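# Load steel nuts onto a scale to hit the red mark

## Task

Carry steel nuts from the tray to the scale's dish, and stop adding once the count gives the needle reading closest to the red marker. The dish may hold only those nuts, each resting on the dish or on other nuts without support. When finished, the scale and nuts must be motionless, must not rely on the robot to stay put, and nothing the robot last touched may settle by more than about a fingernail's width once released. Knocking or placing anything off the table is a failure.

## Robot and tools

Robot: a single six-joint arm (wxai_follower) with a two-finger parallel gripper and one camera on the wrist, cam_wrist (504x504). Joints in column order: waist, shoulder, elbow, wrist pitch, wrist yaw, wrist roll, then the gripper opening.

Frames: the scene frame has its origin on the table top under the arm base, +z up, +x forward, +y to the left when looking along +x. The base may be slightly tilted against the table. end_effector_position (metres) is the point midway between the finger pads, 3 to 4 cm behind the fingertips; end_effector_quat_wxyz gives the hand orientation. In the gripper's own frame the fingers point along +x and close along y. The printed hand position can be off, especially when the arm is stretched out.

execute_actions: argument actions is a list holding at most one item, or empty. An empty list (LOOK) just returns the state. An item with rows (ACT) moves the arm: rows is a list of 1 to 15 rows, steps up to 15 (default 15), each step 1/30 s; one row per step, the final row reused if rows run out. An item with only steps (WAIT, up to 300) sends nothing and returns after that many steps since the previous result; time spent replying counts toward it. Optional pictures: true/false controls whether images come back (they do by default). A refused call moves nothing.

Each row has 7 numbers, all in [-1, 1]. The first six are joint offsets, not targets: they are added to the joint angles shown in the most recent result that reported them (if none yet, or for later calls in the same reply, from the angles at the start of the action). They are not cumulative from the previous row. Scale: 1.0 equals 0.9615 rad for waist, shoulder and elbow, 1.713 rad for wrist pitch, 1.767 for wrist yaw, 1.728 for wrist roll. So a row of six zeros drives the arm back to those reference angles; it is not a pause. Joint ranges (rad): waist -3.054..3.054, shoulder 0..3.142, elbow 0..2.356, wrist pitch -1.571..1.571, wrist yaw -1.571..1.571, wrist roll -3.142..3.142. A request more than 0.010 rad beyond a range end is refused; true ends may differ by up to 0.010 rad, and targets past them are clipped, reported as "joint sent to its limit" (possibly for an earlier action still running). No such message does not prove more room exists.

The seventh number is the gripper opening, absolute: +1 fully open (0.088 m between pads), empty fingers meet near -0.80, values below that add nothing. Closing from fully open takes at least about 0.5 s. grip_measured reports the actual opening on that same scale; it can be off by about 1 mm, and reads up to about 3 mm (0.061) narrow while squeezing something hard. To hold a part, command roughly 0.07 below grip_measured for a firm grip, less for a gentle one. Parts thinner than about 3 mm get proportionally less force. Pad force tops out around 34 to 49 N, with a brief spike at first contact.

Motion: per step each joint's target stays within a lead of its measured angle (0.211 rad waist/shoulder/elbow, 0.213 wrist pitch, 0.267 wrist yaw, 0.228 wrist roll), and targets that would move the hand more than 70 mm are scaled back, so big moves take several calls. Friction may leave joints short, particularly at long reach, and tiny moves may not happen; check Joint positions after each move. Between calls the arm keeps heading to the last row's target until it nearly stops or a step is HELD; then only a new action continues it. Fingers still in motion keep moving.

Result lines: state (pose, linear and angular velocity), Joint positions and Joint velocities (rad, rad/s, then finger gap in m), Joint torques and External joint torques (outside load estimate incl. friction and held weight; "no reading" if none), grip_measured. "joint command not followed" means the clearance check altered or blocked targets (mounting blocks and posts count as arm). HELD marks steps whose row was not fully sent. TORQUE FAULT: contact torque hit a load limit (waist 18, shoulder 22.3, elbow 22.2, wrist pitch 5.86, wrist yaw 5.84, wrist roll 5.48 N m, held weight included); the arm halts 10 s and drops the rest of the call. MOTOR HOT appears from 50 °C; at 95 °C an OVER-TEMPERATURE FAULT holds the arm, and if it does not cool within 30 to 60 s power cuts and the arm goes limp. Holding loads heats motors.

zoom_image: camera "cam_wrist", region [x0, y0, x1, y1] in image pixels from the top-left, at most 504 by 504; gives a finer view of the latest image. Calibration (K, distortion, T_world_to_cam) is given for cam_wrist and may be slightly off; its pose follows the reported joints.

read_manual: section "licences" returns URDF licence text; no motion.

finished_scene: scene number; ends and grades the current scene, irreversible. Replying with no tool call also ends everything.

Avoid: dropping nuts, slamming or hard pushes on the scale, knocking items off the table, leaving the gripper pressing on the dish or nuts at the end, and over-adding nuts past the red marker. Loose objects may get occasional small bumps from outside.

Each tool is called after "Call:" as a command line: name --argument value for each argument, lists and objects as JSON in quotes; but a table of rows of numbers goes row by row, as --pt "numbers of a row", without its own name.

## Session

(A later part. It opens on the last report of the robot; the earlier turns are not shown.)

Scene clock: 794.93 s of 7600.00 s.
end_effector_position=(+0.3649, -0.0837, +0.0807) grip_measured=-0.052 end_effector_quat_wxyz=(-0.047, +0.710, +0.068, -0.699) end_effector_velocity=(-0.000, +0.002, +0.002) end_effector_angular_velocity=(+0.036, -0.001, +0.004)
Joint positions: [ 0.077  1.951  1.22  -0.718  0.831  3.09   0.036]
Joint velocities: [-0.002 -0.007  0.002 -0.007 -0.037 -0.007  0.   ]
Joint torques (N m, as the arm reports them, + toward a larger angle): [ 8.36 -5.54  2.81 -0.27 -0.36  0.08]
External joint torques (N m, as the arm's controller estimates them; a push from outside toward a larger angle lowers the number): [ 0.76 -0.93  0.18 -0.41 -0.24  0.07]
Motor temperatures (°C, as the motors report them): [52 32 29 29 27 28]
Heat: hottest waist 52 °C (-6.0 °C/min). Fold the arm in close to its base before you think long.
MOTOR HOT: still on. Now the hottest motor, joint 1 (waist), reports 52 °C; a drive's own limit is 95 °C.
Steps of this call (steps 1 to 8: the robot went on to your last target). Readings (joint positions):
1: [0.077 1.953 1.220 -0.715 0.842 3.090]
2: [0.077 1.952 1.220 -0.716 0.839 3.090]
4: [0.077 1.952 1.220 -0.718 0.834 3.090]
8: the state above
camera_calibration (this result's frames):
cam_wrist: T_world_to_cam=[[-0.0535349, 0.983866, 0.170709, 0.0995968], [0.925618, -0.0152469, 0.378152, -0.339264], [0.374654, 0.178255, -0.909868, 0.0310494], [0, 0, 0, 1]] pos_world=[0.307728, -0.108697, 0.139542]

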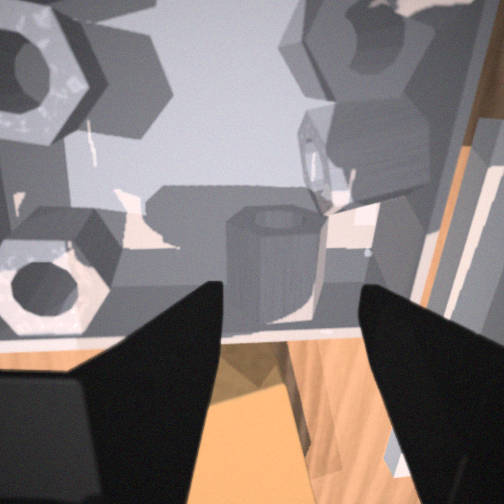

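Call:
execute_actions --actions '[{"rows":[[-0.012,0,-0.02,0.015,0,-0.03,-0.02],[-0.024,0.003,-0.032,0.03,0,-0.042,-0.02],[-0.036,0.007,-0.043,0.044,0,-0.054,-0.02],[-0.048,0.011,-0.054,0.058,0,-0.066,-0.02],[-0.06,0.015,-0.065,0.072,0,-0.078,-0.02]],"steps":14}]'

Scene clock: 800.77 s of 7600.00 s.
end_effector_position=(+0.3604, -0.0834, +0.0587) grip_measured=-0.023 end_effector_quat_wxyz=(-0.027, +0.711, +0.085, -0.697) end_effector_velocity=(+0.004, +0.000, -0.003) end_effector_angular_velocity=(+0.004, -0.023, -0.002)
Joint positions: [ 0.026  1.957  1.165 -0.602  0.829  2.962  0.038]
Joint velocities: [-0.007 -0.002 -0.012  0.051 -0.007 -0.037  0.   ]
Joint torques (N m, as the arm reports them, + toward a larger angle): [ 8.12 -3.81  2.04  0.19 -0.04 -0.15]
External joint torques (N m, as the arm's controller estimates them; a push from outside toward a larger angle lowers the number): [ 0.71  1.02 -0.45  0.06  0.04 -0.15]
Motor temperatures (°C, as the motors report them): [53 33 29 29 27 28]
Heat: hottest waist 53 °C (-4.0 °C/min). Fold the arm in close to its base before you think long.
MOTOR HOT: still on. Now the hottest motor, joint 1 (waist), reports 53 °C; a drive's own limit is 95 °C.
Steps of this call (steps 1 to 30: the robot went on to your last target; steps 31 to 161: nothing new was sent; steps 162 to 175: all 14 steps of this action). Readings (joint positions):
162: [0.077 1.951 1.219 -0.717 0.829 3.081]
163: [0.075 1.951 1.215 -0.707 0.829 3.067]
165: [0.066 1.951 1.203 -0.676 0.829 3.035]
169: [0.035 1.954 1.175 -0.625 0.829 2.983]
175: the state above
camera_calibration (this result's frames):
cam_wrist: T_world_to_cam=[[-0.106042, 0.980774, 0.163821, 0.121825], [0.922095, 0.035332, 0.385347, -0.321707], [0.37215, 0.191921, -0.908114, 0.014628], [0, 0, 0, 1]] pos_world=[0.304119, -0.110924, 0.117295]

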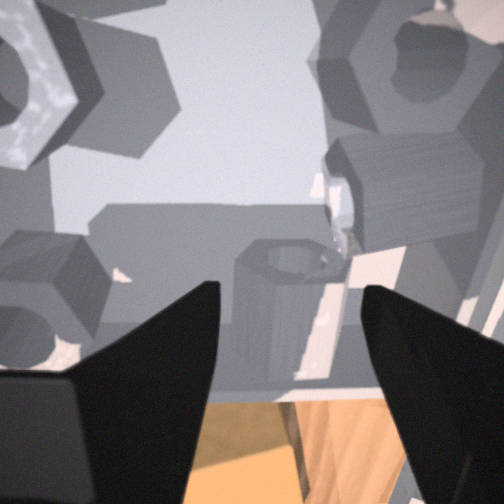

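Call:
execute_actions --actions '[{"rows":[[-0.012,0.008,-0.01,0.012,0,0,-0.02],[-0.02,0.011,-0.016,0.022,0,0,-0.02],[-0.03,0.015,-0.024,0.034,0,-0.01,-0.02]],"steps":12}]' --pictures false

Call:
execute_actions --actions '[{"rows":[[-0.004,0,-0.004,0.003,0,0,-0.36]],"steps":15}]'

Scene clock: 808.97 s of 7600.00 s.
end_effector_position=(+0.3604, -0.0839, +0.0500) grip_measured=-0.022 end_effector_quat_wxyz=(-0.033, +0.713, +0.075, -0.697) end_effector_velocity=(+0.002, +0.000, -0.003) end_effector_angular_velocity=(+0.004, -0.013, -0.005)
Joint positions: [ 0.005  1.962  1.148 -0.551  0.829  2.948  0.038]
Joint velocities: [-0.007 -0.002 -0.012  0.037 -0.007 -0.022 -0.   ]
Joint torques (N m, as the arm reports them, + toward a larger angle): [ 7.98 -3.75  1.99  0.19 -0.11 -0.03]
External joint torques (N m, as the arm's controller estimates them; a push from outside toward a larger angle lowers the number): [ 0.58  1.05 -0.36  0.07 -0.02 -0.04]
Motor temperatures (°C, as the motors report them): [53 32 29 29 27 28]
Heat: hottest waist 53 °C (-4.0 °C/min). Fold the arm in close to its base before you think long.
MOTOR HOT: still on. Now the hottest motor, joint 1 (waist), reports 53 °C; a drive's own limit is 95 °C.
Steps of this call (steps 1 to 15: the robot went on to your last target; steps 16 to 234: nothing new was sent; steps 235 to 246: all 12 steps of this action). Readings (joint positions):
235: [0.025 1.957 1.163 -0.595 0.829 2.957]
236: [0.024 1.957 1.162 -0.589 0.829 2.957]
238: [0.017 1.958 1.157 -0.571 0.829 2.955]
242: [0.005 1.961 1.150 -0.555 0.829 2.950]
246: the state above

Scene clock: 809.47 s of 7600.00 s.
end_effector_position=(+0.3604, -0.0833, +0.0503) grip_measured=-0.240 end_effector_quat_wxyz=(-0.033, +0.713, +0.076, -0.696) end_effector_velocity=(-0.002, +0.002, -0.001) end_effector_angular_velocity=(+0.008, +0.007, +0.016)
Joint positions: [ 0.006  1.962  1.147 -0.55   0.828  2.948  0.027]
Joint velocities: [-0.002  0.002 -0.002 -0.007 -0.007 -0.007 -0.   ]
Joint torques (N m, as the arm reports them, + toward a larger angle): [ 8.36 -5.06  2.25  0.39 -0.02  0.1 ]
External joint torques (N m, as the arm's controller estimates them; a push from outside toward a larger angle lowers the number): [ 0.9  -0.29 -0.09  0.26  0.08  0.09]
Motor temperatures (°C, as the motors report them): [53 32 29 29 27 28]
Heat: hottest waist 53 °C (-4.0 °C/min). Fold the arm in close to its base before you think long.
MOTOR HOT: still on. Now the hottest motor, joint 1 (waist), reports 53 °C; a drive's own limit is 95 °C.
Steps of this call (steps 1 to 15: all 15 steps of this action). Readings (joint positions):
1: [0.005 1.962 1.148 -0.550 0.828 2.948]
2: [0.006 1.962 1.148 -0.550 0.828 2.948]
4: [0.006 1.962 1.148 -0.550 0.828 2.948]
8: [0.006 1.962 1.147 -0.550 0.828 2.948]
15: the state above
camera_calibration (this result's frames):
cam_wrist: T_world_to_cam=[[-0.0857917, 0.983202, 0.161099, 0.116184], [0.921683, 0.0169191, 0.387575, -0.320024], [0.378339, 0.181733, -0.907652, 0.00387868], [0, 0, 0, 1]] pos_world=[0.303461, -0.109523, 0.108837]

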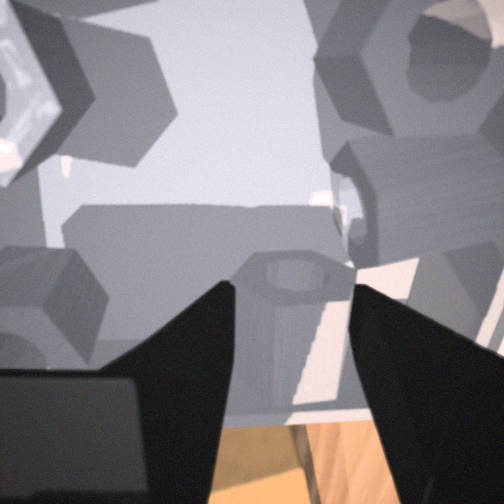

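Call:
execute_actions --actions '[{"rows":[[0.015,0,0.012,-0.02,0,0,-0.36],[0.03,0,0.024,-0.04,0,0,-0.36],[0.05,-0.005,0.04,-0.065,0,0,-0.36],[0.075,-0.01,0.06,-0.09,0,0,-0.36],[0.1,-0.015,0.075,-0.12,0,0,-0.36],[0.13,-0.02,0.09,-0.15,0,0,-0.36],[0.16,-0.02,0.1,-0.18,0.01,0,-0.36],[0.19,-0.02,0.11,-0.21,0.02,0,-0.36],[0.23,-0.02,0.11,-0.24,0.02,0,-0.36],[0.27,-0.02,0.11,-0.27,0.02,0,-0.36],[0.31,-0.02,0.1,-0.3,0.02,-0.05,-0.36],[0.35,-0.02,0.09,-0.326,0.02,-0.1,-0.36],[0.4,0,0.08,-0.326,0.02,-0.15,-0.36],[0.45,0,0.06,-0.326,0.02,-0.2,-0.36],[0.612,0.1,0.03,-0.326,0.021,-0.31,-0.36]]}]' --pictures false

Call:
execute_actions --actions '[{"steps":15}]' --pictures false

Call:
execute_actions --actions '[{"rows":[[0.003,0.07,-0.02,0,0,0,-0.36],[0.003,0.137,-0.055,0,0,0,-0.36]]}]'

Scene clock: 830.50 s of 7600.00 s.
end_effector_position=(+0.3327, -0.0450, +0.1532) grip_measured=-0.239 end_effector_quat_wxyz=(+0.230, +0.671, +0.309, -0.633) end_effector_velocity=(-0.121, +0.291, +0.248) end_effector_angular_velocity=(-0.308, -0.716, +3.042)
Joint positions: [ 0.341  1.959  1.225 -1.038  0.86   2.751  0.027]
Joint velocities: [ 1.282  0.403 -0.203 -0.549  0.139 -1.414  0.   ]
Joint torques (N m, as the arm reports them, + toward a larger angle): [ 9.75  0.06  2.08  0.06 -0.16 -0.06]
External joint torques (N m, as the arm's controller estimates them; a push from outside toward a larger angle lowers the number): [ 1.95 -0.62  0.95 -0.18  0.2  -0.05]
Motor temperatures (°C, as the motors report them): [54 33 29 29 27 28]
Heat: hottest waist 54 °C (+0.0 °C/min). Fold the arm in close to its base before you think long.
MOTOR HOT: still on. Now the hottest motor, joint 1 (waist), reports 54 °C; a drive's own limit is 95 °C.
Steps of this call (steps 1 to 15: the robot went on to your last target; steps 16 to 616: nothing new was sent; steps 617 to 631: all 15 steps of this action). Readings (joint positions):
617: [0.007 1.962 1.148 -0.552 0.828 2.948]
618: [0.009 1.962 1.151 -0.563 0.828 2.948]
620: [0.023 1.962 1.164 -0.610 0.828 2.948]
624: [0.101 1.957 1.212 -0.763 0.835 2.948]
631: the state above

Scene clock: 831.00 s of 7600.00 s.
end_effector_position=(+0.3029, +0.0138, +0.1955) grip_measured=-0.239 end_effector_quat_wxyz=(+0.456, +0.578, +0.462, -0.494) end_effector_velocity=(-0.005, +0.007, +0.007) end_effector_angular_velocity=(+0.011, -0.010, +0.065)
Joint positions: [ 0.588  2.052  1.182 -1.105  0.861  2.421  0.027]
Joint velocities: [ 0.032  0.002 -0.002 -0.007 -0.022 -0.037 -0.   ]
Joint torques (N m, as the arm reports them, + toward a larger angle): [ 8.27 -2.94  3.44  0.    0.22 -0.02]
External joint torques (N m, as the arm's controller estimates them; a push from outside toward a larger angle lowers the number): [ 1.56  0.53 -0.58 -0.35  0.18 -0.01]
Motor temperatures (°C, as the motors report them): [54 33 29 29 27 28]
Heat: hottest waist 54 °C (+0.0 °C/min). Fold the arm in close to its base before you think long.
MOTOR HOT: still on. Now the hottest motor, joint 1 (waist), reports 54 °C; a drive's own limit is 95 °C.
Steps of this call (steps 1 to 15: the robot went on to your last target). Readings (joint positions):
1: [0.386 1.973 1.220 -1.053 0.865 2.700]
2: [0.433 1.991 1.214 -1.063 0.865 2.649]
4: [0.517 2.026 1.197 -1.081 0.862 2.552]
8: [0.580 2.049 1.182 -1.098 0.860 2.460]
15: the state above

Scene clock: 831.50 s of 7600.00 s.
end_effector_position=(+0.2765, +0.0357, +0.1668) grip_measured=-0.239 end_effector_quat_wxyz=(+0.495, +0.508, +0.495, -0.502) end_effector_velocity=(-0.006, +0.004, -0.003) end_effector_angular_velocity=(+0.002, +0.026, +0.029)
Joint positions: [ 0.59   2.176  1.132 -1.106  0.86   2.421  0.027]
Joint velocities: [ 0.002  0.017 -0.002 -0.007 -0.022 -0.007 -0.001]
Joint torques (N m, as the arm reports them, + toward a larger angle): [ 8.1  -3.49  3.17  0.11  0.02  0.05]
External joint torques (N m, as the arm's controller estimates them; a push from outside toward a larger angle lowers the number): [ 1.38  0.35 -0.59 -0.06 -0.02  0.05]
Motor temperatures (°C, as the motors report them): [54 33 29 29 27 28]
Heat: hottest waist 54 °C (+0.0 °C/min). Fold the arm in close to its base before you think long.
MOTOR HOT: still on. Now the hottest motor, joint 1 (waist), reports 54 °C; a drive's own limit is 95 °C.
Steps of this call (steps 1 to 15: all 15 steps of this action). Readings (joint positions):
1: [0.589 2.059 1.181 -1.106 0.861 2.421]
2: [0.590 2.075 1.178 -1.106 0.865 2.421]
4: [0.590 2.115 1.165 -1.106 0.867 2.421]
8: [0.590 2.171 1.133 -1.106 0.860 2.421]
15: the state above
camera_calibration (this result's frames):
cam_wrist: T_world_to_cam=[[-0.999988, -0.00322527, 0.00371533, 0.287465], [-0.0016274, 0.929482, 0.368865, -0.0639946], [-0.00464302, 0.368854, -0.929476, 0.222547], [0, 0, 0, 1]] pos_world=[0.288391, -0.0216784, 0.229389]

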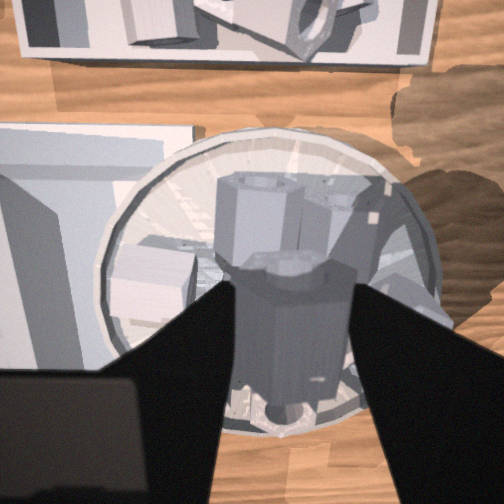

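Call:
execute_actions --actions '[{"rows":[[-0.005,-0.03,-0.03,0.003,0,0,-0.36],[-0.01,-0.055,-0.055,0.006,0.003,-0.007,-0.36],[-0.022,-0.053,-0.066,0.021,0.006,-0.017,-0.36],[-0.035,-0.051,-0.077,0.036,0.01,-0.026,-0.36],[-0.047,-0.049,-0.088,0.051,0.013,-0.036,-0.36],[-0.06,-0.047,-0.1,0.066,0.017,-0.045,-0.36],[-0.072,-0.045,-0.111,0.081,0.02,-0.055,-0.36]]}]'

Scene clock: 850.00 s of 7600.00 s.
end_effector_position=(+0.2703, +0.0290, +0.1423) grip_measured=-0.239 end_effector_quat_wxyz=(+0.493, +0.507, +0.498, -0.502) end_effector_velocity=(+0.001, +0.003, -0.004) end_effector_angular_velocity=(+0.014, -0.020, +0.011)
Joint positions: [ 0.526  2.141  1.034 -0.977  0.889  2.333  0.027]
Joint velocities: [-0.007 -0.007 -0.027  0.066  0.007 -0.051  0.   ]
Joint torques (N m, as the arm reports them, + toward a larger angle): [ 7.34 -5.1   3.08  0.25  0.22 -0.08]
External joint torques (N m, as the arm's controller estimates them; a push from outside toward a larger angle lowers the number): [ 0.8  -1.41 -0.39  0.07  0.17 -0.08]
Motor temperatures (°C, as the motors report them): [54 32 29 29 26 28]
Heat: hottest waist 54 °C (+1.0 °C/min). Fold the arm in close to its base before you think long.
MOTOR HOT: still on. Now the hottest motor, joint 1 (waist), reports 54 °C; a drive's own limit is 95 °C.
Steps of this call (steps 1 to 15: the robot went on to your last target; steps 16 to 540: nothing new was sent; steps 541 to 555: all 15 steps of this action). Readings (joint positions):
541: [0.590 2.176 1.130 -1.104 0.860 2.421]
542: [0.590 2.170 1.123 -1.101 0.860 2.420]
544: [0.585 2.154 1.100 -1.090 0.862 2.407]
548: [0.548 2.141 1.059 -1.018 0.880 2.361]
555: the state above
camera_calibration (this result's frames):
cam_wrist: T_world_to_cam=[[-0.999963, -0.00493652, 0.00701625, 0.280916], [-0.00197285, 0.928257, 0.371934, -0.0490076], [-0.00834894, 0.371906, -0.928233, 0.203008], [0, 0, 0, 1]] pos_world=[0.282504, -0.0286213, 0.204695]

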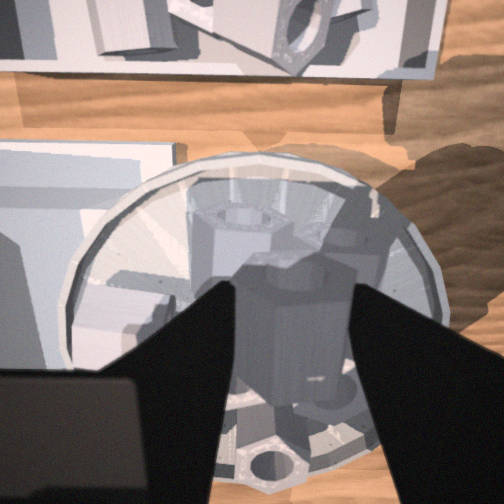

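Good. Down ~1.2 cm.

Call:
execute_actions --actions '[{"rows":[[-0.01,-0.004,-0.01,0.01,0,-0.008,-0.36],[-0.016,-0.004,-0.015,0.017,0.003,-0.012,-0.36],[-0.022,-0.004,-0.02,0.024,0.005,-0.017,-0.36],[-0.028,-0.004,-0.025,0.031,0.006,-0.02,-0.36],[-0.035,-0.004,-0.031,0.038,0.008,-0.025,-0.36]],"steps":13}]' --pictures false

Scene clock: 856.33 s of 7600.00 s.
end_effector_position=(+0.2712, +0.0297, +0.1343) grip_measured=-0.239 end_effector_quat_wxyz=(+0.492, +0.510, +0.498, -0.500) end_effector_velocity=(-0.004, -0.001, -0.003) end_effector_angular_velocity=(+0.004, +0.012, +0.020)
Joint positions: [ 0.503  2.138  1.012 -0.921  0.897  2.294  0.027]
Joint velocities: [-0.007 -0.007 -0.017  0.007 -0.007 -0.022 -0.001]
Joint torques (N m, as the arm reports them, + toward a larger angle): [ 6.46 -3.99  2.59  0.5   0.3  -0.06]
External joint torques (N m, as the arm's controller estimates them; a push from outside toward a larger angle lowers the number): [-0.09 -0.23 -0.84  0.31  0.25 -0.06]
Motor temperatures (°C, as the motors report them): [54 32 29 29 26 28]
Heat: hottest waist 54 °C (+1.0 °C/min). Fold the arm in close to its base before you think long.
MOTOR HOT: still on. Now the hottest motor, joint 1 (waist), reports 54 °C; a drive's own limit is 95 °C.
Steps of this call (steps 1 to 15: the robot went on to your last target; steps 16 to 177: nothing new was sent; steps 178 to 190: all 13 steps of this action). Readings (joint positions):
178: [0.523 2.139 1.030 -0.968 0.891 2.327]
179: [0.522 2.139 1.030 -0.964 0.891 2.324]
181: [0.516 2.139 1.026 -0.951 0.891 2.316]
185: [0.503 2.139 1.016 -0.928 0.895 2.300]
190: the state above

Release slowly, rise.

Call:
execute_actions --actions '[{"rows":[[0,0,0,0,0,0,-0.25],[0,0,0,0,0,0,-0.2],[0,0,0,0,0,0,-0.17],[0,0,0,0,0,0,-0.14],[0,0,0,0,0,0,-0.1],[0,0,0,0,0,0,-0.05],[0,0,0,0,0,0,0],[0,0,0,0,0,0,0],[0,0,0,0,0,0,0],[0.025,0,0.022,-0.03,0,0.02,0],[0.05,-0.01,0.045,-0.06,-0.01,0.04,0],[0.075,-0.015,0.07,-0.09,-0.02,0.05,0],[0.125,-0.02,0.11,-0.15,-0.03,0.07,0]]}]' --pictures false

Call:
execute_actions --actions '[{"steps":12}]'

Scene clock: 873.97 s of 7600.00 s.
end_effector_position=(+0.2680, +0.0268, +0.1619) grip_measured=-0.018 end_effector_quat_wxyz=(+0.504, +0.497, +0.504, -0.494) end_effector_velocity=(+0.024, +0.009, +0.210) end_effector_angular_velocity=(+0.090, -0.269, +0.088)
Joint positions: [ 0.579  2.133  1.074 -1.085  0.868  2.374  0.038]
Joint velocities: [ 0.559 -0.129  0.398 -0.696 -0.168  0.344  0.006]
Joint torques (N m, as the arm reports them, + toward a larger angle): [ 6.57 -4.21  3.8  -0.24 -0.07  0.09]
External joint torques (N m, as the arm's controller estimates them; a push from outside toward a larger angle lowers the number): [ 0.81 -0.68  0.23 -0.32 -0.13  0.08]
Motor temperatures (°C, as the motors report them): [52 32 29 29 26 28]
Heat: hottest waist 52 °C (-1.0 °C/min). Fold the arm in close to its base before you think long.
MOTOR HOT: still on. Now the hottest motor, joint 1 (waist), reports 52 °C; a drive's own limit is 95 °C.
Steps of this call (steps 1 to 15: the robot went on to your last target; steps 16 to 514: nothing new was sent; steps 515 to 529: all 15 steps of this action). Readings (joint positions):
515: [0.503 2.138 1.010 -0.918 0.897 2.292]
516: [0.503 2.138 1.010 -0.918 0.897 2.292]
518: [0.504 2.138 1.010 -0.919 0.897 2.292]
522: [0.505 2.138 1.010 -0.919 0.897 2.292]
529: the state above

Scene clock: 874.37 s of 7600.00 s.
end_effector_position=(+0.2671, +0.0238, +0.1795) grip_measured=-0.003 end_effector_quat_wxyz=(+0.510, +0.495, +0.506, -0.489) end_effector_velocity=(-0.004, +0.003, +0.003) end_effector_angular_velocity=(+0.018, +0.027, +0.006)
Joint positions: [ 0.623  2.122  1.112 -1.172  0.85   2.411  0.039]
Joint velocities: [ 0.007  0.002  0.012 -0.022 -0.037  0.007  0.   ]
Joint torques (N m, as the arm reports them, + toward a larger angle): [ 7.54 -4.08  4.42 -0.11 -0.21  0.08]
External joint torques (N m, as the arm's controller estimates them; a push from outside toward a larger angle lowers the number): [ 1.19 -0.63  0.59 -0.29 -0.25  0.08]
Motor temperatures (°C, as the motors report them): [52 32 29 29 26 28]
Heat: hottest waist 52 °C (-1.0 °C/min). Fold the arm in close to its base before you think long.
MOTOR HOT: still on. Now the hottest motor, joint 1 (waist), reports 52 °C; a drive's own limit is 95 °C.
Steps of this call (steps 1 to 12: the robot went on to your last target). Readings (joint positions):
1: [0.596 2.129 1.086 -1.106 0.863 2.383]
2: [0.607 2.125 1.095 -1.123 0.861 2.390]
4: [0.618 2.122 1.105 -1.145 0.856 2.400]
8: [0.621 2.122 1.109 -1.165 0.851 2.408]
12: the state above
camera_calibration (this result's frames):
cam_wrist: T_world_to_cam=[[-0.998499, -0.0547533, -0.00125573, 0.279731], [-0.0514721, 0.930336, 0.363077, -0.0433207], [-0.0187114, 0.362597, -0.931758, 0.242999], [0, 0, 0, 1]] pos_world=[0.281628, -0.0324915, 0.242496]

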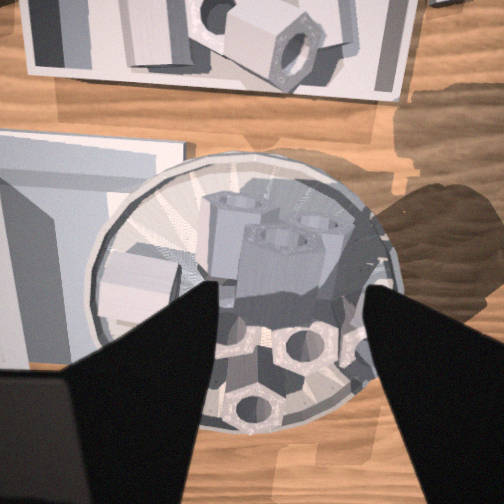

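Call:
execute_actions --actions '[{"rows":[[0,-0.06,0,0,0,-0.1,0],[-0.02,-0.12,-0.02,0,0,-0.2,0],[-0.05,-0.18,-0.04,0,0.02,-0.3,0],[-0.08,-0.24,-0.06,0,0.03,-0.4,0],[-0.11,-0.292,-0.08,0,0.04,-0.5,0],[-0.14,-0.292,-0.09,0,0.05,-0.6,0],[-0.17,-0.292,-0.1,0.02,0.06,-0.655,0],[-0.2,-0.292,-0.12,0.04,0.07,-0.655,0],[-0.22,-0.292,-0.13,0.06,0.077,-0.655,0],[-0.24,-0.292,-0.15,0.08,0.077,-0.655,0],[-0.27,-0.292,-0.17,0.11,0.077,-0.655,0],[-0.3,-0.292,-0.19,0.14,0.077,-0.655,0],[-0.33,-0.292,-0.21,0.17,0.077,-0.655,0],[-0.36,-0.292,-0.23,0.2,0.077,-0.655,0],[-0.388,-0.292,-0.252,0.238,0.077,-0.655,0]]}]' --pictures false

Call:
execute_actions --actions '[{"steps":20}]'

Scene clock: 888.77 s of 7600.00 s.
end_effector_position=(+0.2772, -0.0512, +0.1288) grip_measured=-0.002 end_effector_quat_wxyz=(+0.587, +0.405, +0.579, -0.395) end_effector_velocity=(-0.025, -0.010, -0.254) end_effector_angular_velocity=(+0.074, +0.215, +0.365)
Joint positions: [ 0.345  1.854  0.939 -0.927  0.971  1.654  0.039]
Joint velocities: [-0.813 -0.046 -0.584  1.399  0.051 -1.516  0.   ]
Joint torques (N m, as the arm reports them, + toward a larger angle): [ 6.62 -4.39  2.8   0.25  0.23 -0.04]
External joint torques (N m, as the arm's controller estimates them; a push from outside toward a larger angle lowers the number): [ 0.56 -1.2  -0.49  0.06  0.16 -0.04]
Motor temperatures (°C, as the motors report them): [52 32 30 29 26 28]
Heat: hottest waist 52 °C (-2.0 °C/min). Fold the arm in close to its base before you think long.
MOTOR HOT: still on. Now the hottest motor, joint 1 (waist), reports 52 °C; a drive's own limit is 95 °C.
Steps of this call (steps 1 to 30: the robot went on to your last target; steps 31 to 417: nothing new was sent; steps 418 to 432: all 15 steps of this action). Readings (joint positions):
418: [0.624 2.116 1.113 -1.175 0.849 2.381]
419: [0.624 2.102 1.111 -1.175 0.848 2.330]
421: [0.610 2.041 1.094 -1.173 0.856 2.224]
425: [0.521 1.891 1.055 -1.156 0.922 2.016]
432: the state above

Scene clock: 889.43 s of 7600.00 s.
end_effector_position=(+0.2749, -0.0544, +0.1017) grip_measured=-0.002 end_effector_quat_wxyz=(+0.624, +0.332, +0.627, -0.326) end_effector_velocity=(-0.001, +0.002, +0.000) end_effector_angular_velocity=(+0.020, +0.010, +0.008)
Joint positions: [ 0.255  1.846  0.876 -0.767  0.981  1.284  0.039]
Joint velocities: [-0.002 -0.002  0.002 -0.007 -0.022 -0.007 -0.   ]
Joint torques (N m, as the arm reports them, + toward a larger angle): [ 6.55 -4.11  2.42  0.18  0.24  0.01]
External joint torques (N m, as the arm's controller estimates them; a push from outside toward a larger angle lowers the number): [ 0.47 -0.81 -0.45 -0.01  0.19  0.01]
Motor temperatures (°C, as the motors report them): [52 32 30 29 26 28]
Heat: hottest waist 52 °C (-2.0 °C/min). Fold the arm in close to its base before you think long.
MOTOR HOT: still on. Now the hottest motor, joint 1 (waist), reports 52 °C; a drive's own limit is 95 °C.
Steps of this call (steps 1 to 20: the robot went on to your last target). Readings (joint positions):
1: [0.320 1.853 0.922 -0.887 0.973 1.603]
2: [0.300 1.853 0.910 -0.859 0.975 1.550]
4: [0.275 1.851 0.893 -0.821 0.977 1.448]
8: [0.262 1.847 0.881 -0.784 0.980 1.337]
20: the state above
camera_calibration (this result's frames):
cam_wrist: T_world_to_cam=[[-0.810814, -0.585292, 0.00370769, 0.20214], [-0.542647, 0.754081, 0.369996, 0.182818], [-0.219352, 0.297986, -0.929026, 0.250445], [0, 0, 0, 1]] pos_world=[0.318039, -0.0941779, 0.164278]

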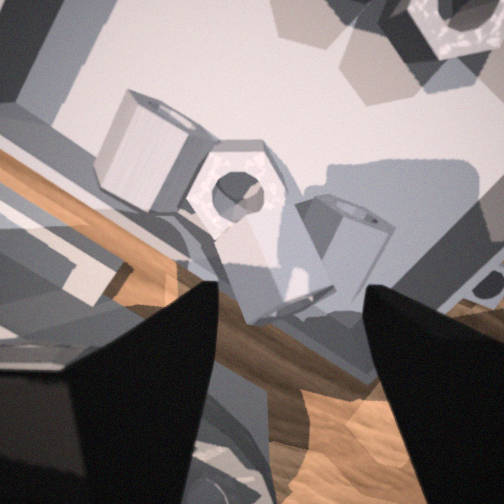

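Call:
execute_actions --actions '[{"rows":[[-0.005,0.01,0.02,-0.004,0,-0.1,0],[-0.009,0.021,0.044,-0.007,0,-0.225,0],[-0.009,0.021,0.044,-0.007,0,-0.225,0],[-0.009,0.021,0.044,-0.007,0,-0.225,0],[-0.009,0.021,0.044,-0.007,0,-0.225,0],[-0.009,0.021,0.044,-0.007,0,-0.225,0],[-0.022,0.023,0.03,0.01,0,-0.24,0],[-0.036,0.025,0.02,0.026,0,-0.255,0]]}]'

Scene clock: 898.83 s of 7600.00 s.
end_effector_position=(+0.2851, -0.0564, +0.0962) grip_measured=-0.002 end_effector_quat_wxyz=(+0.675, +0.213, +0.677, -0.204) end_effector_velocity=(+0.001, +0.004, -0.004) end_effector_angular_velocity=(+0.024, +0.000, +0.096)
Joint positions: [ 0.227  1.862  0.902 -0.731  0.981  0.86   0.039]
Joint velocities: [-0.012  0.002 -0.007  0.037 -0.022 -0.125 -0.   ]
Joint torques (N m, as the arm reports them, + toward a larger angle): [ 6.82 -2.44  2.37  0.28  0.06  0.06]
External joint torques (N m, as the arm's controller estimates them; a push from outside toward a larger angle lowers the number): [ 0.53  1.11 -0.45  0.08  0.02  0.06]
Motor temperatures (°C, as the motors report them): [51 32 30 29 26 28]
Heat: hottest waist 51 °C (-3.0 °C/min). Fold the arm in close to its base before you think long.
MOTOR HOT: still on. Now the hottest motor, joint 1 (waist), reports 51 °C; a drive's own limit is 95 °C.
Steps of this call (steps 1 to 15: the robot went on to your last target; steps 16 to 267: nothing new was sent; steps 268 to 282: all 15 steps of this action). Readings (joint positions):
268: [0.255 1.846 0.876 -0.766 0.981 1.247]
269: [0.254 1.847 0.881 -0.769 0.981 1.195]
271: [0.253 1.852 0.894 -0.770 0.981 1.090]
275: [0.248 1.855 0.906 -0.764 0.981 0.946]
282: the state above
camera_calibration (this result's frames):
cam_wrist: T_world_to_cam=[[-0.544216, -0.838938, -0.00338346, 0.119648], [-0.7804, 0.504754, 0.369052, 0.245713], [-0.307904, 0.203484, -0.929403, 0.268114], [0, 0, 0, 1]] pos_world=[0.339422, -0.0782049, 0.15891]

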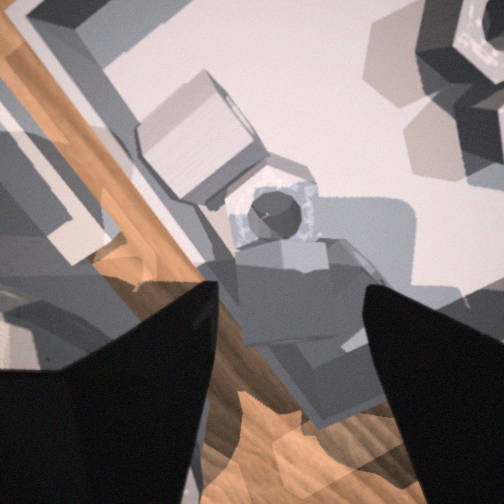

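Call:
execute_actions --actions '[{"rows":[[-0.014,0.003,-0.012,0.017,0,-0.05,-0.05],[-0.027,0.005,-0.022,0.034,0,-0.065,-0.05],[-0.04,0.008,-0.032,0.05,0,-0.08,-0.05],[-0.053,0.01,-0.042,0.066,0,-0.093,-0.05],[-0.066,0.013,-0.052,0.082,0,-0.107,-0.05],[-0.08,0.016,-0.062,0.098,0,-0.12,-0.05]]}]'

Scene clock: 905.07 s of 7600.00 s.
end_effector_position=(+0.2839, -0.0560, +0.0734) grip_measured=-0.047 end_effector_quat_wxyz=(+0.681, +0.188, +0.686, -0.176) end_effector_velocity=(-0.003, +0.001, -0.004) end_effector_angular_velocity=(+0.007, +0.006, +0.053)
Joint positions: [ 0.157  1.87   0.85  -0.571  0.981  0.661  0.037]
Joint velocities: [-0.012  0.002 -0.012  0.022 -0.007 -0.066 -0.001]
Joint torques (N m, as the arm reports them, + toward a larger angle): [ 6.53 -2.76  2.21  0.26 -0.02 -0.07]
External joint torques (N m, as the arm's controller estimates them; a push from outside toward a larger angle lowers the number): [ 0.29  0.77 -0.09  0.1  -0.03 -0.06]
Motor temperatures (°C, as the motors report them): [51 32 29 29 26 28]
Heat: hottest waist 51 °C (-3.0 °C/min). Fold the arm in close to its base before you think long.
MOTOR HOT: still on. Now the hottest motor, joint 1 (waist), reports 51 °C; a drive's own limit is 95 °C.
Steps of this call (steps 1 to 30: the robot went on to your last target; steps 31 to 172: nothing new was sent; steps 173 to 187: all 15 steps of this action). Readings (joint positions):
173: [0.225 1.862 0.900 -0.722 0.981 0.833]
174: [0.223 1.862 0.898 -0.712 0.981 0.814]
176: [0.212 1.862 0.889 -0.680 0.981 0.772]
180: [0.173 1.867 0.863 -0.608 0.981 0.697]
187: the state above
camera_calibration (this result's frames):
cam_wrist: T_world_to_cam=[[-0.477508, -0.878608, -0.00586934, 0.0982277], [-0.816233, 0.441116, 0.373068, 0.259327], [-0.325191, 0.182934, -0.927785, 0.250042], [0, 0, 0, 1]] pos_world=[0.339888, -0.0738309, 0.135815]

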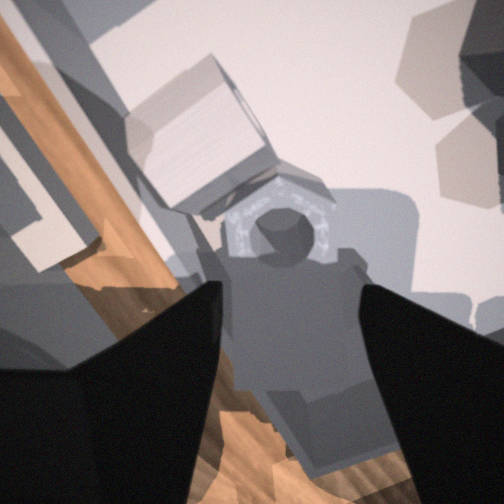

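Call:
execute_actions --actions '[{"rows":[[-0.016,0.004,-0.014,0.016,0,-0.012,-0.05],[-0.016,0.004,-0.014,0.016,0,-0.012,-0.05],[-0.016,0.004,-0.014,0.016,0,-0.012,-0.05],[-0.016,0.004,-0.014,0.016,0,-0.012,-0.05],[-0.016,0.004,-0.014,0.016,0,-0.012,-0.36]]}]' --pictures false

Call:
execute_actions --actions '[{"rows":[[0.015,0,0.01,-0.02,0,0.015,-0.36],[0.03,0,0.02,-0.04,0,0.03,-0.36],[0.05,-0.005,0.035,-0.065,0,0.05,-0.36],[0.075,-0.01,0.055,-0.09,0,0.07,-0.36],[0.1,-0.015,0.07,-0.12,0,0.09,-0.36],[0.13,-0.02,0.09,-0.15,0,0.11,-0.36],[0.16,-0.02,0.11,-0.19,0,0.13,-0.36],[0.19,-0.02,0.13,-0.22,0,0.15,-0.36],[0.23,-0.02,0.16,-0.26,0,0.18,-0.36],[0.27,-0.02,0.19,-0.3,0,0.2,-0.36],[0.31,-0.02,0.22,-0.34,-0.01,0.22,-0.36],[0.35,-0.02,0.25,-0.38,-0.02,0.24,-0.36],[0.39,-0.02,0.29,-0.42,-0.03,0.26,-0.36]]}]'

Scene clock: 915.47 s of 7600.00 s.
end_effector_position=(+0.2839, -0.0560, +0.0705) grip_measured=-0.278 end_effector_quat_wxyz=(+0.681, +0.188, +0.685, -0.176) end_effector_velocity=(-0.002, -0.002, -0.000) end_effector_angular_velocity=(-0.008, +0.005, -0.002)
Joint positions: [ 0.149  1.87   0.842 -0.547  0.981  0.643  0.025]
Joint velocities: [-0.002 -0.002 -0.002 -0.007  0.007  0.007 -0.   ]
Joint torques (N m, as the arm reports them, + toward a larger angle): [ 6.62 -3.29  1.84  0.19  0.05 -0.06]
External joint torques (N m, as the arm's controller estimates them; a push from outside toward a larger angle lowers the number): [ 0.43  0.32 -0.54  0.    0.03 -0.06]
Motor temperatures (°C, as the motors report them): [51 32 29 29 26 28]
Heat: hottest waist 51 °C (-3.0 °C/min). Fold the arm in close to its base before you think long.
MOTOR HOT: still on. Now the hottest motor, joint 1 (waist), reports 51 °C; a drive's own limit is 95 °C.
Steps of this call (steps 1 to 15: the robot went on to your last target; steps 16 to 297: nothing new was sent; steps 298 to 312: all 15 steps of this action). Readings (joint positions):
298: [0.155 1.870 0.847 -0.562 0.981 0.653]
299: [0.154 1.870 0.845 -0.558 0.981 0.650]
301: [0.150 1.870 0.844 -0.553 0.981 0.647]
305: [0.149 1.870 0.842 -0.548 0.981 0.644]
312: the state above

Scene clock: 915.97 s of 7600.00 s.
end_effector_position=(+0.2933, -0.0505, +0.1729) grip_measured=-0.278 end_effector_quat_wxyz=(+0.712, +0.177, +0.663, -0.149) end_effector_velocity=(-0.007, -0.024, +0.274) end_effector_angular_velocity=(-0.015, -0.224, +0.374)
Joint positions: [ 0.461  1.859  1.066 -1.101  0.952  1.022  0.025]
Joint velocities: [ 0.759 -0.071  0.603 -1.355 -0.139  0.593  0.   ]
Joint torques (N m, as the arm reports them, + toward a larger angle): [ 5.59 -3.42  3.12 -0.39 -0.13  0.09]
External joint torques (N m, as the arm's controller estimates them; a push from outside toward a larger angle lowers the number): [ 0.6  -0.86  0.42 -0.38 -0.19  0.08]
Motor temperatures (°C, as the motors report them): [51 32 29 29 26 28]
Heat: hottest waist 51 °C (-3.0 °C/min). Fold the arm in close to its base before you think long.
MOTOR HOT: still on. Now the hottest motor, joint 1 (waist), reports 51 °C; a drive's own limit is 95 °C.
Steps of this call (steps 1 to 15: all 15 steps of this action). Readings (joint positions):
1: [0.149 1.870 0.842 -0.549 0.981 0.645]
2: [0.153 1.870 0.844 -0.562 0.981 0.655]
4: [0.169 1.870 0.855 -0.611 0.981 0.691]
8: [0.245 1.867 0.906 -0.768 0.981 0.800]
15: the state above
camera_calibration (this result's frames):
cam_wrist: T_world_to_cam=[[-0.426345, -0.903488, -0.0440481, 0.0985275], [-0.866574, 0.393993, 0.306297, 0.251357], [-0.259381, 0.168759, -0.950916, 0.328407], [0, 0, 0, 1]] pos_world=[0.345009, -0.0654364, 0.239637]

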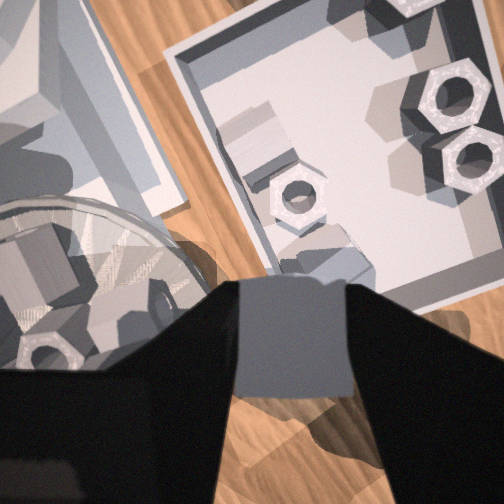

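Call:
execute_actions --actions '[{"rows":[[0.09,0.03,0.09,-0.09,-0.02,0,-0.36],[0.12,0.08,0.13,-0.09,-0.03,0,-0.36],[0.15,0.14,0.17,-0.09,-0.04,0,-0.36],[0.18,0.2,0.21,-0.08,-0.05,-0.02,-0.36],[0.21,0.27,0.25,-0.075,-0.06,-0.03,-0.36],[0.213,0.35,0.28,-0.067,-0.07,-0.047,-0.36],[0.213,0.43,0.28,-0.067,-0.07,-0.047,-0.36],[0.213,0.52,0.28,-0.067,-0.07,-0.047,-0.36]]}]' --pictures false

Call:
execute_actions --actions '[{"steps":12}]'

Scene clock: 922.87 s of 7600.00 s.
end_effector_position=(+0.2909, +0.0688, +0.1876) grip_measured=-0.278 end_effector_quat_wxyz=(+0.710, +0.002, +0.704, -0.010) end_effector_velocity=(-0.037, +0.050, -0.055) end_effector_angular_velocity=(-0.139, +0.138, +0.263)
Joint positions: [ 0.662  2.331  1.317 -1.218  0.831  0.948  0.025]
Joint velocities: [-0.007  0.281 -0.002  0.007 -0.022 -0.066 -0.   ]
Joint torques (N m, as the arm reports them, + toward a larger angle): [ 8.41 -5.69  5.43  0.09  0.07  0.05]
External joint torques (N m, as the arm's controller estimates them; a push from outside toward a larger angle lowers the number): [ 1.15  0.44  0.41 -0.09 -0.07  0.03]
Motor temperatures (°C, as the motors report them): [51 32 30 29 26 28]
Heat: hottest waist 51 °C (-2.0 °C/min). Fold the arm in close to its base before you think long.
MOTOR HOT: still on. Now the hottest motor, joint 1 (waist), reports 51 °C; a drive's own limit is 95 °C.
Steps of this call (steps 1 to 30: the robot went on to your last target; steps 31 to 192: nothing new was sent; steps 193 to 207: all 15 steps of this action). Readings (joint positions):
193: [0.522 1.855 1.117 -1.265 0.931 1.080]
194: [0.527 1.866 1.128 -1.266 0.927 1.067]
196: [0.555 1.919 1.175 -1.263 0.911 1.043]
200: [0.636 2.099 1.288 -1.227 0.862 0.980]
207: the state above

Scene clock: 923.27 s of 7600.00 s.
end_effector_position=(+0.2914, +0.0731, +0.1860) grip_measured=-0.278 end_effector_quat_wxyz=(+0.709, -0.003, +0.705, -0.007) end_effector_velocity=(-0.006, -0.002, -0.003) end_effector_angular_velocity=(-0.016, +0.023, +0.047)
Joint positions: [ 0.664  2.351  1.328 -1.218  0.831  0.943  0.025]
Joint velocities: [-0.002  0.007 -0.007 -0.022 -0.007 -0.022  0.   ]
Joint torques (N m, as the arm reports them, + toward a larger angle): [ 8.6  -4.15  4.74  0.26 -0.04 -0.03]
External joint torques (N m, as the arm's controller estimates them; a push from outside toward a larger angle lowers the number): [ 1.33  0.57  0.73  0.06 -0.09 -0.03]
Motor temperatures (°C, as the motors report them): [51 32 30 29 26 28]
Heat: hottest waist 51 °C (-2.0 °C/min). Fold the arm in close to its base before you think long.
MOTOR HOT: still on. Now the hottest motor, joint 1 (waist), reports 51 °C; a drive's own limit is 95 °C.
Steps of this call (steps 1 to 12: the robot went on to your last target). Readings (joint positions):
1: [0.662 2.337 1.317 -1.218 0.831 0.947]
2: [0.662 2.340 1.319 -1.218 0.831 0.946]
4: [0.663 2.342 1.324 -1.218 0.831 0.945]
8: [0.664 2.347 1.328 -1.218 0.831 0.944]
12: the state above
camera_calibration (this result's frames):
cam_wrist: T_world_to_cam=[[0.017333, -0.999577, 0.0233644, 0.0751568], [-0.93365, -0.00781946, 0.358102, 0.236283], [-0.357767, -0.0280212, -0.93339, 0.359314], [0, 0, 0, 1]] pos_world=[0.347853, 0.087041, 0.249011]

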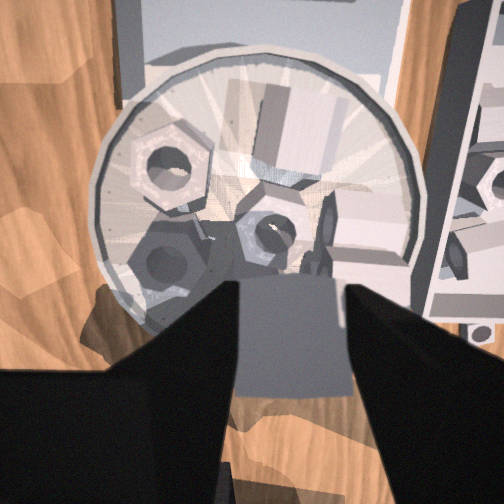

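Call:
execute_actions --actions '[{"rows":[[0.006,0.04,0.045,-0.005,0,0,-0.36],[0.012,0.085,0.09,-0.01,0,0,-0.36],[0.019,0.13,0.135,-0.015,-0.005,0.015,-0.36],[0.019,0.13,0.135,-0.015,-0.005,0.015,-0.36],[0.003,0.133,0.12,0.004,0,0,-0.36],[-0.013,0.136,0.105,0.023,0.004,-0.01,-0.36],[-0.029,0.138,0.09,0.042,0.008,-0.022,-0.36],[-0.045,0.14,0.075,0.061,0.013,-0.034,-0.36],[-0.06,0.143,0.06,0.08,0.017,-0.046,-0.36],[-0.075,0.146,0.045,0.098,0.021,-0.058,-0.36]]}]' --pictures false

Call:
execute_actions --actions '[{"steps":8}]'

Scene clock: 936.20 s of 7600.00 s.
end_effector_position=(+0.3088, +0.1041, +0.1505) grip_measured=-0.278 end_effector_quat_wxyz=(+0.706, +0.001, +0.708, -0.004) end_effector_velocity=(+0.003, +0.007, -0.043) end_effector_angular_velocity=(+0.007, +0.014, +0.015)
Joint positions: [ 0.596  2.482  1.382 -1.074  0.859  0.859  0.025]
Joint velocities: [-0.09   0.037 -0.066  0.183  0.037 -0.125  0.   ]
Joint torques (N m, as the arm reports them, + toward a larger angle): [ 9.77 -5.1   3.47  0.31  0.2  -0.07]
External joint torques (N m, as the arm's controller estimates them; a push from outside toward a larger angle lowers the number): [ 1.23  0.67 -0.57  0.07  0.15 -0.06]
Motor temperatures (°C, as the motors report them): [53 32 30 29 26 28]
Heat: hottest waist 53 °C (+1.0 °C/min). Fold the arm in close to its base before you think long.
MOTOR HOT: still on. Now the hottest motor, joint 1 (waist), reports 53 °C; a drive's own limit is 95 °C.
Steps of this call (steps 1 to 30: the robot went on to your last target; steps 31 to 373: nothing new was sent; steps 374 to 388: all 15 steps of this action). Readings (joint positions):
374: [0.664 2.356 1.332 -1.220 0.831 0.943]
375: [0.664 2.367 1.345 -1.225 0.831 0.943]
377: [0.669 2.406 1.392 -1.230 0.831 0.951]
381: [0.663 2.455 1.415 -1.185 0.832 0.928]
388: the state above

Scene clock: 936.47 s of 7600.00 s.
end_effector_position=(+0.3101, +0.1058, +0.1490) grip_measured=-0.278 end_effector_quat_wxyz=(+0.709, +0.002, +0.705, -0.003) end_effector_velocity=(-0.000, +0.005, -0.001) end_effector_angular_velocity=(+0.018, -0.008, +0.003)
Joint positions: [ 0.594  2.484  1.378 -1.055  0.863  0.847  0.025]
Joint velocities: [ 0.002 -0.002 -0.012  0.037 -0.007 -0.022 -0.   ]
Joint torques (N m, as the arm reports them, + toward a larger angle): [ 8.92 -4.76  3.14  0.26  0.25 -0.08]
External joint torques (N m, as the arm's controller estimates them; a push from outside toward a larger angle lowers the number): [ 1.04  0.62 -0.65  0.02  0.21 -0.08]
Motor temperatures (°C, as the motors report them): [53 32 30 29 26 28]
Heat: hottest waist 53 °C (+1.0 °C/min). Fold the arm in close to its base before you think long.
MOTOR HOT: still on. Now the hottest motor, joint 1 (waist), reports 53 °C; a drive's own limit is 95 °C.
Steps of this call (steps 1 to 8: the robot went on to your last target). Readings (joint positions):
1: [0.594 2.483 1.380 -1.069 0.860 0.856]
2: [0.594 2.484 1.380 -1.065 0.861 0.853]
4: [0.594 2.484 1.379 -1.060 0.862 0.850]
8: the state above
camera_calibration (this result's frames):
cam_wrist: T_world_to_cam=[[0.0161747, -0.999826, 0.00929678, 0.110788], [-0.933545, -0.0117711, 0.358266, 0.267587], [-0.358094, -0.0144738, -0.933573, 0.331093], [0, 0, 0, 1]] pos_world=[0.366575, 0.11871, 0.212202]

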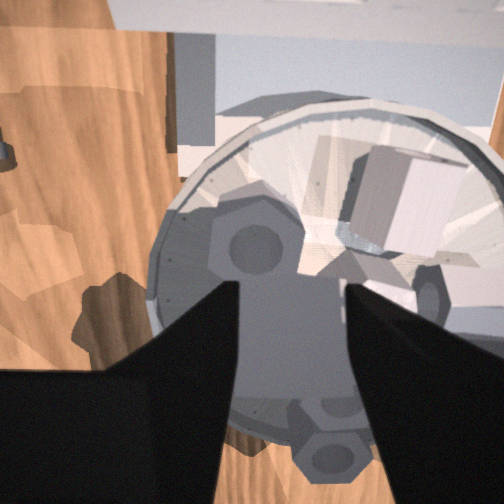

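Call:
execute_actions --actions '[{"rows":[[0,-0.025,-0.03,0.004,0,0,-0.36],[0.002,-0.05,-0.063,0.008,0,0,-0.36],[0.002,-0.05,-0.063,0.008,0,0,-0.36],[0.002,-0.05,-0.063,0.008,0,0,-0.36],[-0.005,-0.05,-0.069,0.015,0.002,-0.005,-0.36],[-0.012,-0.05,-0.076,0.023,0.004,-0.01,-0.36],[-0.019,-0.05,-0.083,0.031,0.005,-0.015,-0.36],[-0.026,-0.05,-0.09,0.039,0.007,-0.02,-0.36],[-0.033,-0.05,-0.097,0.046,0.009,-0.025,-0.36]]}]' --pictures false

Call:
execute_actions --actions '[{"steps":6}]'

Scene clock: 948.30 s of 7600.00 s.
end_effector_position=(+0.3025, +0.0979, +0.1377) grip_measured=-0.278 end_effector_quat_wxyz=(+0.708, +0.003, +0.706, -0.000) end_effector_velocity=(-0.002, -0.005, -0.000) end_effector_angular_velocity=(+0.003, -0.011, +0.008)
Joint positions: [ 0.568  2.444  1.296 -0.984  0.873  0.81   0.025]
Joint velocities: [-0.002 -0.027 -0.032  0.022  0.007 -0.022  0.   ]
Joint torques (N m, as the arm reports them, + toward a larger angle): [ 8.62 -6.25  2.99  0.28  0.31 -0.05]
External joint torques (N m, as the arm's controller estimates them; a push from outside toward a larger angle lowers the number): [ 0.96 -1.14 -0.58  0.06  0.26 -0.04]
Motor temperatures (°C, as the motors report them): [55 32 30 29 26 28]
Heat: hottest waist 55 °C (+3.0 °C/min). Fold the arm in close to its base before you think long.
MOTOR HOT: still on. Now the hottest motor, joint 1 (waist), reports 55 °C; a drive's own limit is 95 °C.
Steps of this call (steps 1 to 30: the robot went on to your last target; steps 31 to 340: nothing new was sent; steps 341 to 355: all 15 steps of this action). Readings (joint positions):
341: [0.594 2.483 1.374 -1.051 0.864 0.846]
342: [0.594 2.477 1.366 -1.046 0.864 0.846]
344: [0.594 2.465 1.345 -1.046 0.864 0.846]
348: [0.589 2.449 1.319 -1.022 0.865 0.833]
355: the state above

Scene clock: 948.50 s of 7600.00 s.
end_effector_position=(+0.3025, +0.0979, +0.1375) grip_measured=-0.278 end_effector_quat_wxyz=(+0.709, +0.003, +0.705, +0.000) end_effector_velocity=(-0.002, -0.001, -0.001) end_effector_angular_velocity=(+0.006, +0.006, +0.019)
Joint positions: [ 0.568  2.443  1.293 -0.979  0.874  0.807  0.025]
Joint velocities: [-0.002 -0.007 -0.012  0.007 -0.007 -0.022 -0.   ]
Joint torques (N m, as the arm reports them, + toward a larger angle): [ 8.33 -6.36  3.2   0.29  0.29 -0.1 ]
External joint torques (N m, as the arm's controller estimates them; a push from outside toward a larger angle lowers the number): [ 0.62 -1.17 -0.45  0.06  0.25 -0.1 ]
Motor temperatures (°C, as the motors report them): [55 32 30 29 26 28]
Heat: hottest waist 55 °C (+3.0 °C/min). Fold the arm in close to its base before you think long.
MOTOR HOT: still on. Now the hottest motor, joint 1 (waist), reports 55 °C; a drive's own limit is 95 °C.
Steps of this call (steps 1 to 6: the robot went on to your last target). Readings (joint positions):
1: [0.568 2.443 1.295 -0.982 0.873 0.809]
2: [0.568 2.443 1.294 -0.981 0.873 0.808]
4: [0.568 2.443 1.293 -0.980 0.873 0.808]
6: the state above
camera_calibration (this result's frames):
cam_wrist: T_world_to_cam=[[0.0181064, -0.999829, 0.00375235, 0.103317], [-0.93352, -0.0155613, 0.358187, 0.264968], [-0.358067, -0.00998837, -0.933642, 0.317067], [0, 0, 0, 1]] pos_world=[0.359014, 0.110589, 0.200731]

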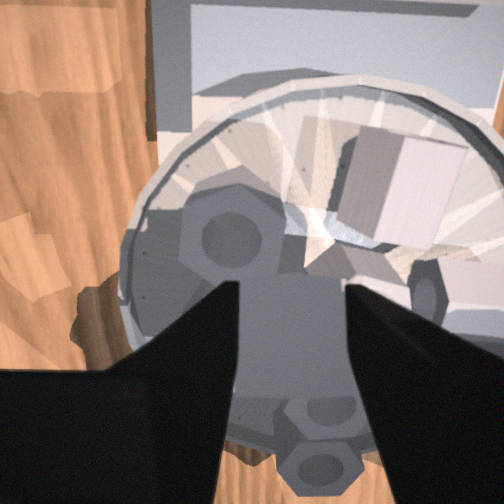

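Contact. Release.

Call:
execute_actions --actions '[{"rows":[[-0.004,0,0,0,0,0,-0.28],[-0.004,0,0,0,0,0,-0.24],[-0.004,0,0,0,0,0,-0.2],[-0.004,0,0,0,0,0,-0.16],[-0.004,0,0,0,0,0,-0.12],[-0.004,0,0,0,0,0,-0.08],[-0.004,0,0,0,0,0,-0.04],[-0.004,0,0,0,0,0,-0.04],[-0.004,0,0,0,0,0,-0.04],[0.025,0,0.022,-0.03,0,0.02,-0.04],[0.05,-0.01,0.045,-0.06,-0.01,0.04,-0.04],[0.075,-0.015,0.07,-0.09,-0.02,0.05,-0.04],[0.125,-0.02,0.11,-0.15,-0.03,0.07,-0.04]]}]' --pictures false

Call:
execute_actions --actions '[{"steps":12}]'

Scene clock: 957.23 s of 7600.00 s.
end_effector_position=(+0.2968, +0.0947, +0.1670) grip_measured=-0.056 end_effector_quat_wxyz=(+0.708, -0.016, +0.706, +0.004) end_effector_velocity=(-0.000, +0.024, +0.245) end_effector_angular_velocity=(+0.060, -0.300, +0.140)
Joint positions: [ 0.64   2.439  1.355 -1.143  0.845  0.887  0.036]
Joint velocities: [ 0.608 -0.115  0.388 -0.696 -0.168  0.33   0.006]
Joint torques (N m, as the arm reports them, + toward a larger angle): [ 7.84 -6.19  4.08 -0.15 -0.1   0.04]
External joint torques (N m, as the arm's controller estimates them; a push from outside toward a larger angle lowers the number): [ 0.98 -1.15  0.19 -0.28 -0.16  0.03]
Motor temperatures (°C, as the motors report them): [55 33 30 29 26 28]
Heat: hottest waist 55 °C (+4.1 °C/min). Fold the arm in close to its base before you think long.
MOTOR HOT: still on. Now the hottest motor, joint 1 (waist), reports 55 °C; a drive's own limit is 95 °C.
Steps of this call (steps 1 to 15: the robot went on to your last target; steps 16 to 247: nothing new was sent; steps 248 to 262: all 15 steps of this action). Readings (joint positions):
248: [0.567 2.442 1.292 -0.977 0.874 0.806]
249: [0.567 2.442 1.292 -0.977 0.874 0.806]
251: [0.567 2.442 1.292 -0.977 0.874 0.806]
255: [0.567 2.442 1.292 -0.977 0.874 0.806]
262: the state above

Scene clock: 957.63 s of 7600.00 s.
end_effector_position=(+0.2951, +0.0923, +0.1888) grip_measured=-0.043 end_effector_quat_wxyz=(+0.712, -0.023, +0.702, +0.007) end_effector_velocity=(-0.003, -0.007, +0.001) end_effector_angular_velocity=(-0.020, +0.025, +0.036)
Joint positions: [ 0.689  2.425  1.393 -1.23   0.827  0.924  0.037]
Joint velocities: [-0.002 -0.002  0.007 -0.051 -0.007 -0.007 -0.   ]
Joint torques (N m, as the arm reports them, + toward a larger angle): [ 8.37 -5.37  4.63 -0.11 -0.15  0.03]
External joint torques (N m, as the arm's controller estimates them; a push from outside toward a larger angle lowers the number): [ 0.99 -0.37  0.64 -0.29 -0.21  0.03]
Motor temperatures (°C, as the motors report them): [55 33 30 29 26 28]
Heat: hottest waist 55 °C (+4.0 °C/min). Fold the arm in close to its base before you think long.
MOTOR HOT: still on. Now the hottest motor, joint 1 (waist), reports 55 °C; a drive's own limit is 95 °C.
Steps of this call (steps 1 to 12: the robot went on to your last target). Readings (joint positions):
1: [0.659 2.435 1.367 -1.164 0.840 0.896]
2: [0.673 2.431 1.376 -1.180 0.837 0.903]
4: [0.687 2.426 1.387 -1.203 0.833 0.913]
8: [0.689 2.425 1.391 -1.223 0.828 0.921]
12: the state above
camera_calibration (this result's frames):
cam_wrist: T_world_to_cam=[[0.0650955, -0.997413, 0.0304912, 0.0785267], [-0.935364, -0.0503436, 0.350087, 0.244849], [-0.347646, -0.0513095, -0.936221, 0.363529], [0, 0, 0, 1]] pos_world=[0.350291, 0.109303, 0.252231]

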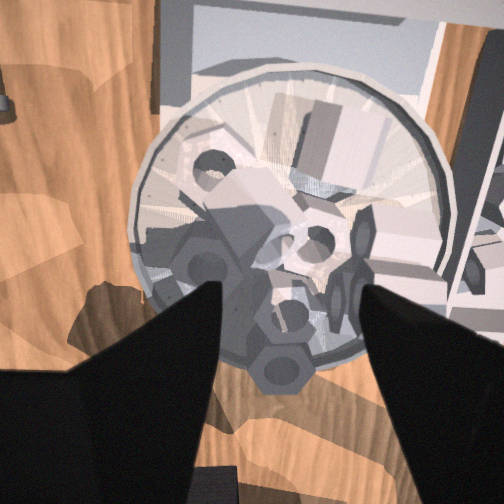

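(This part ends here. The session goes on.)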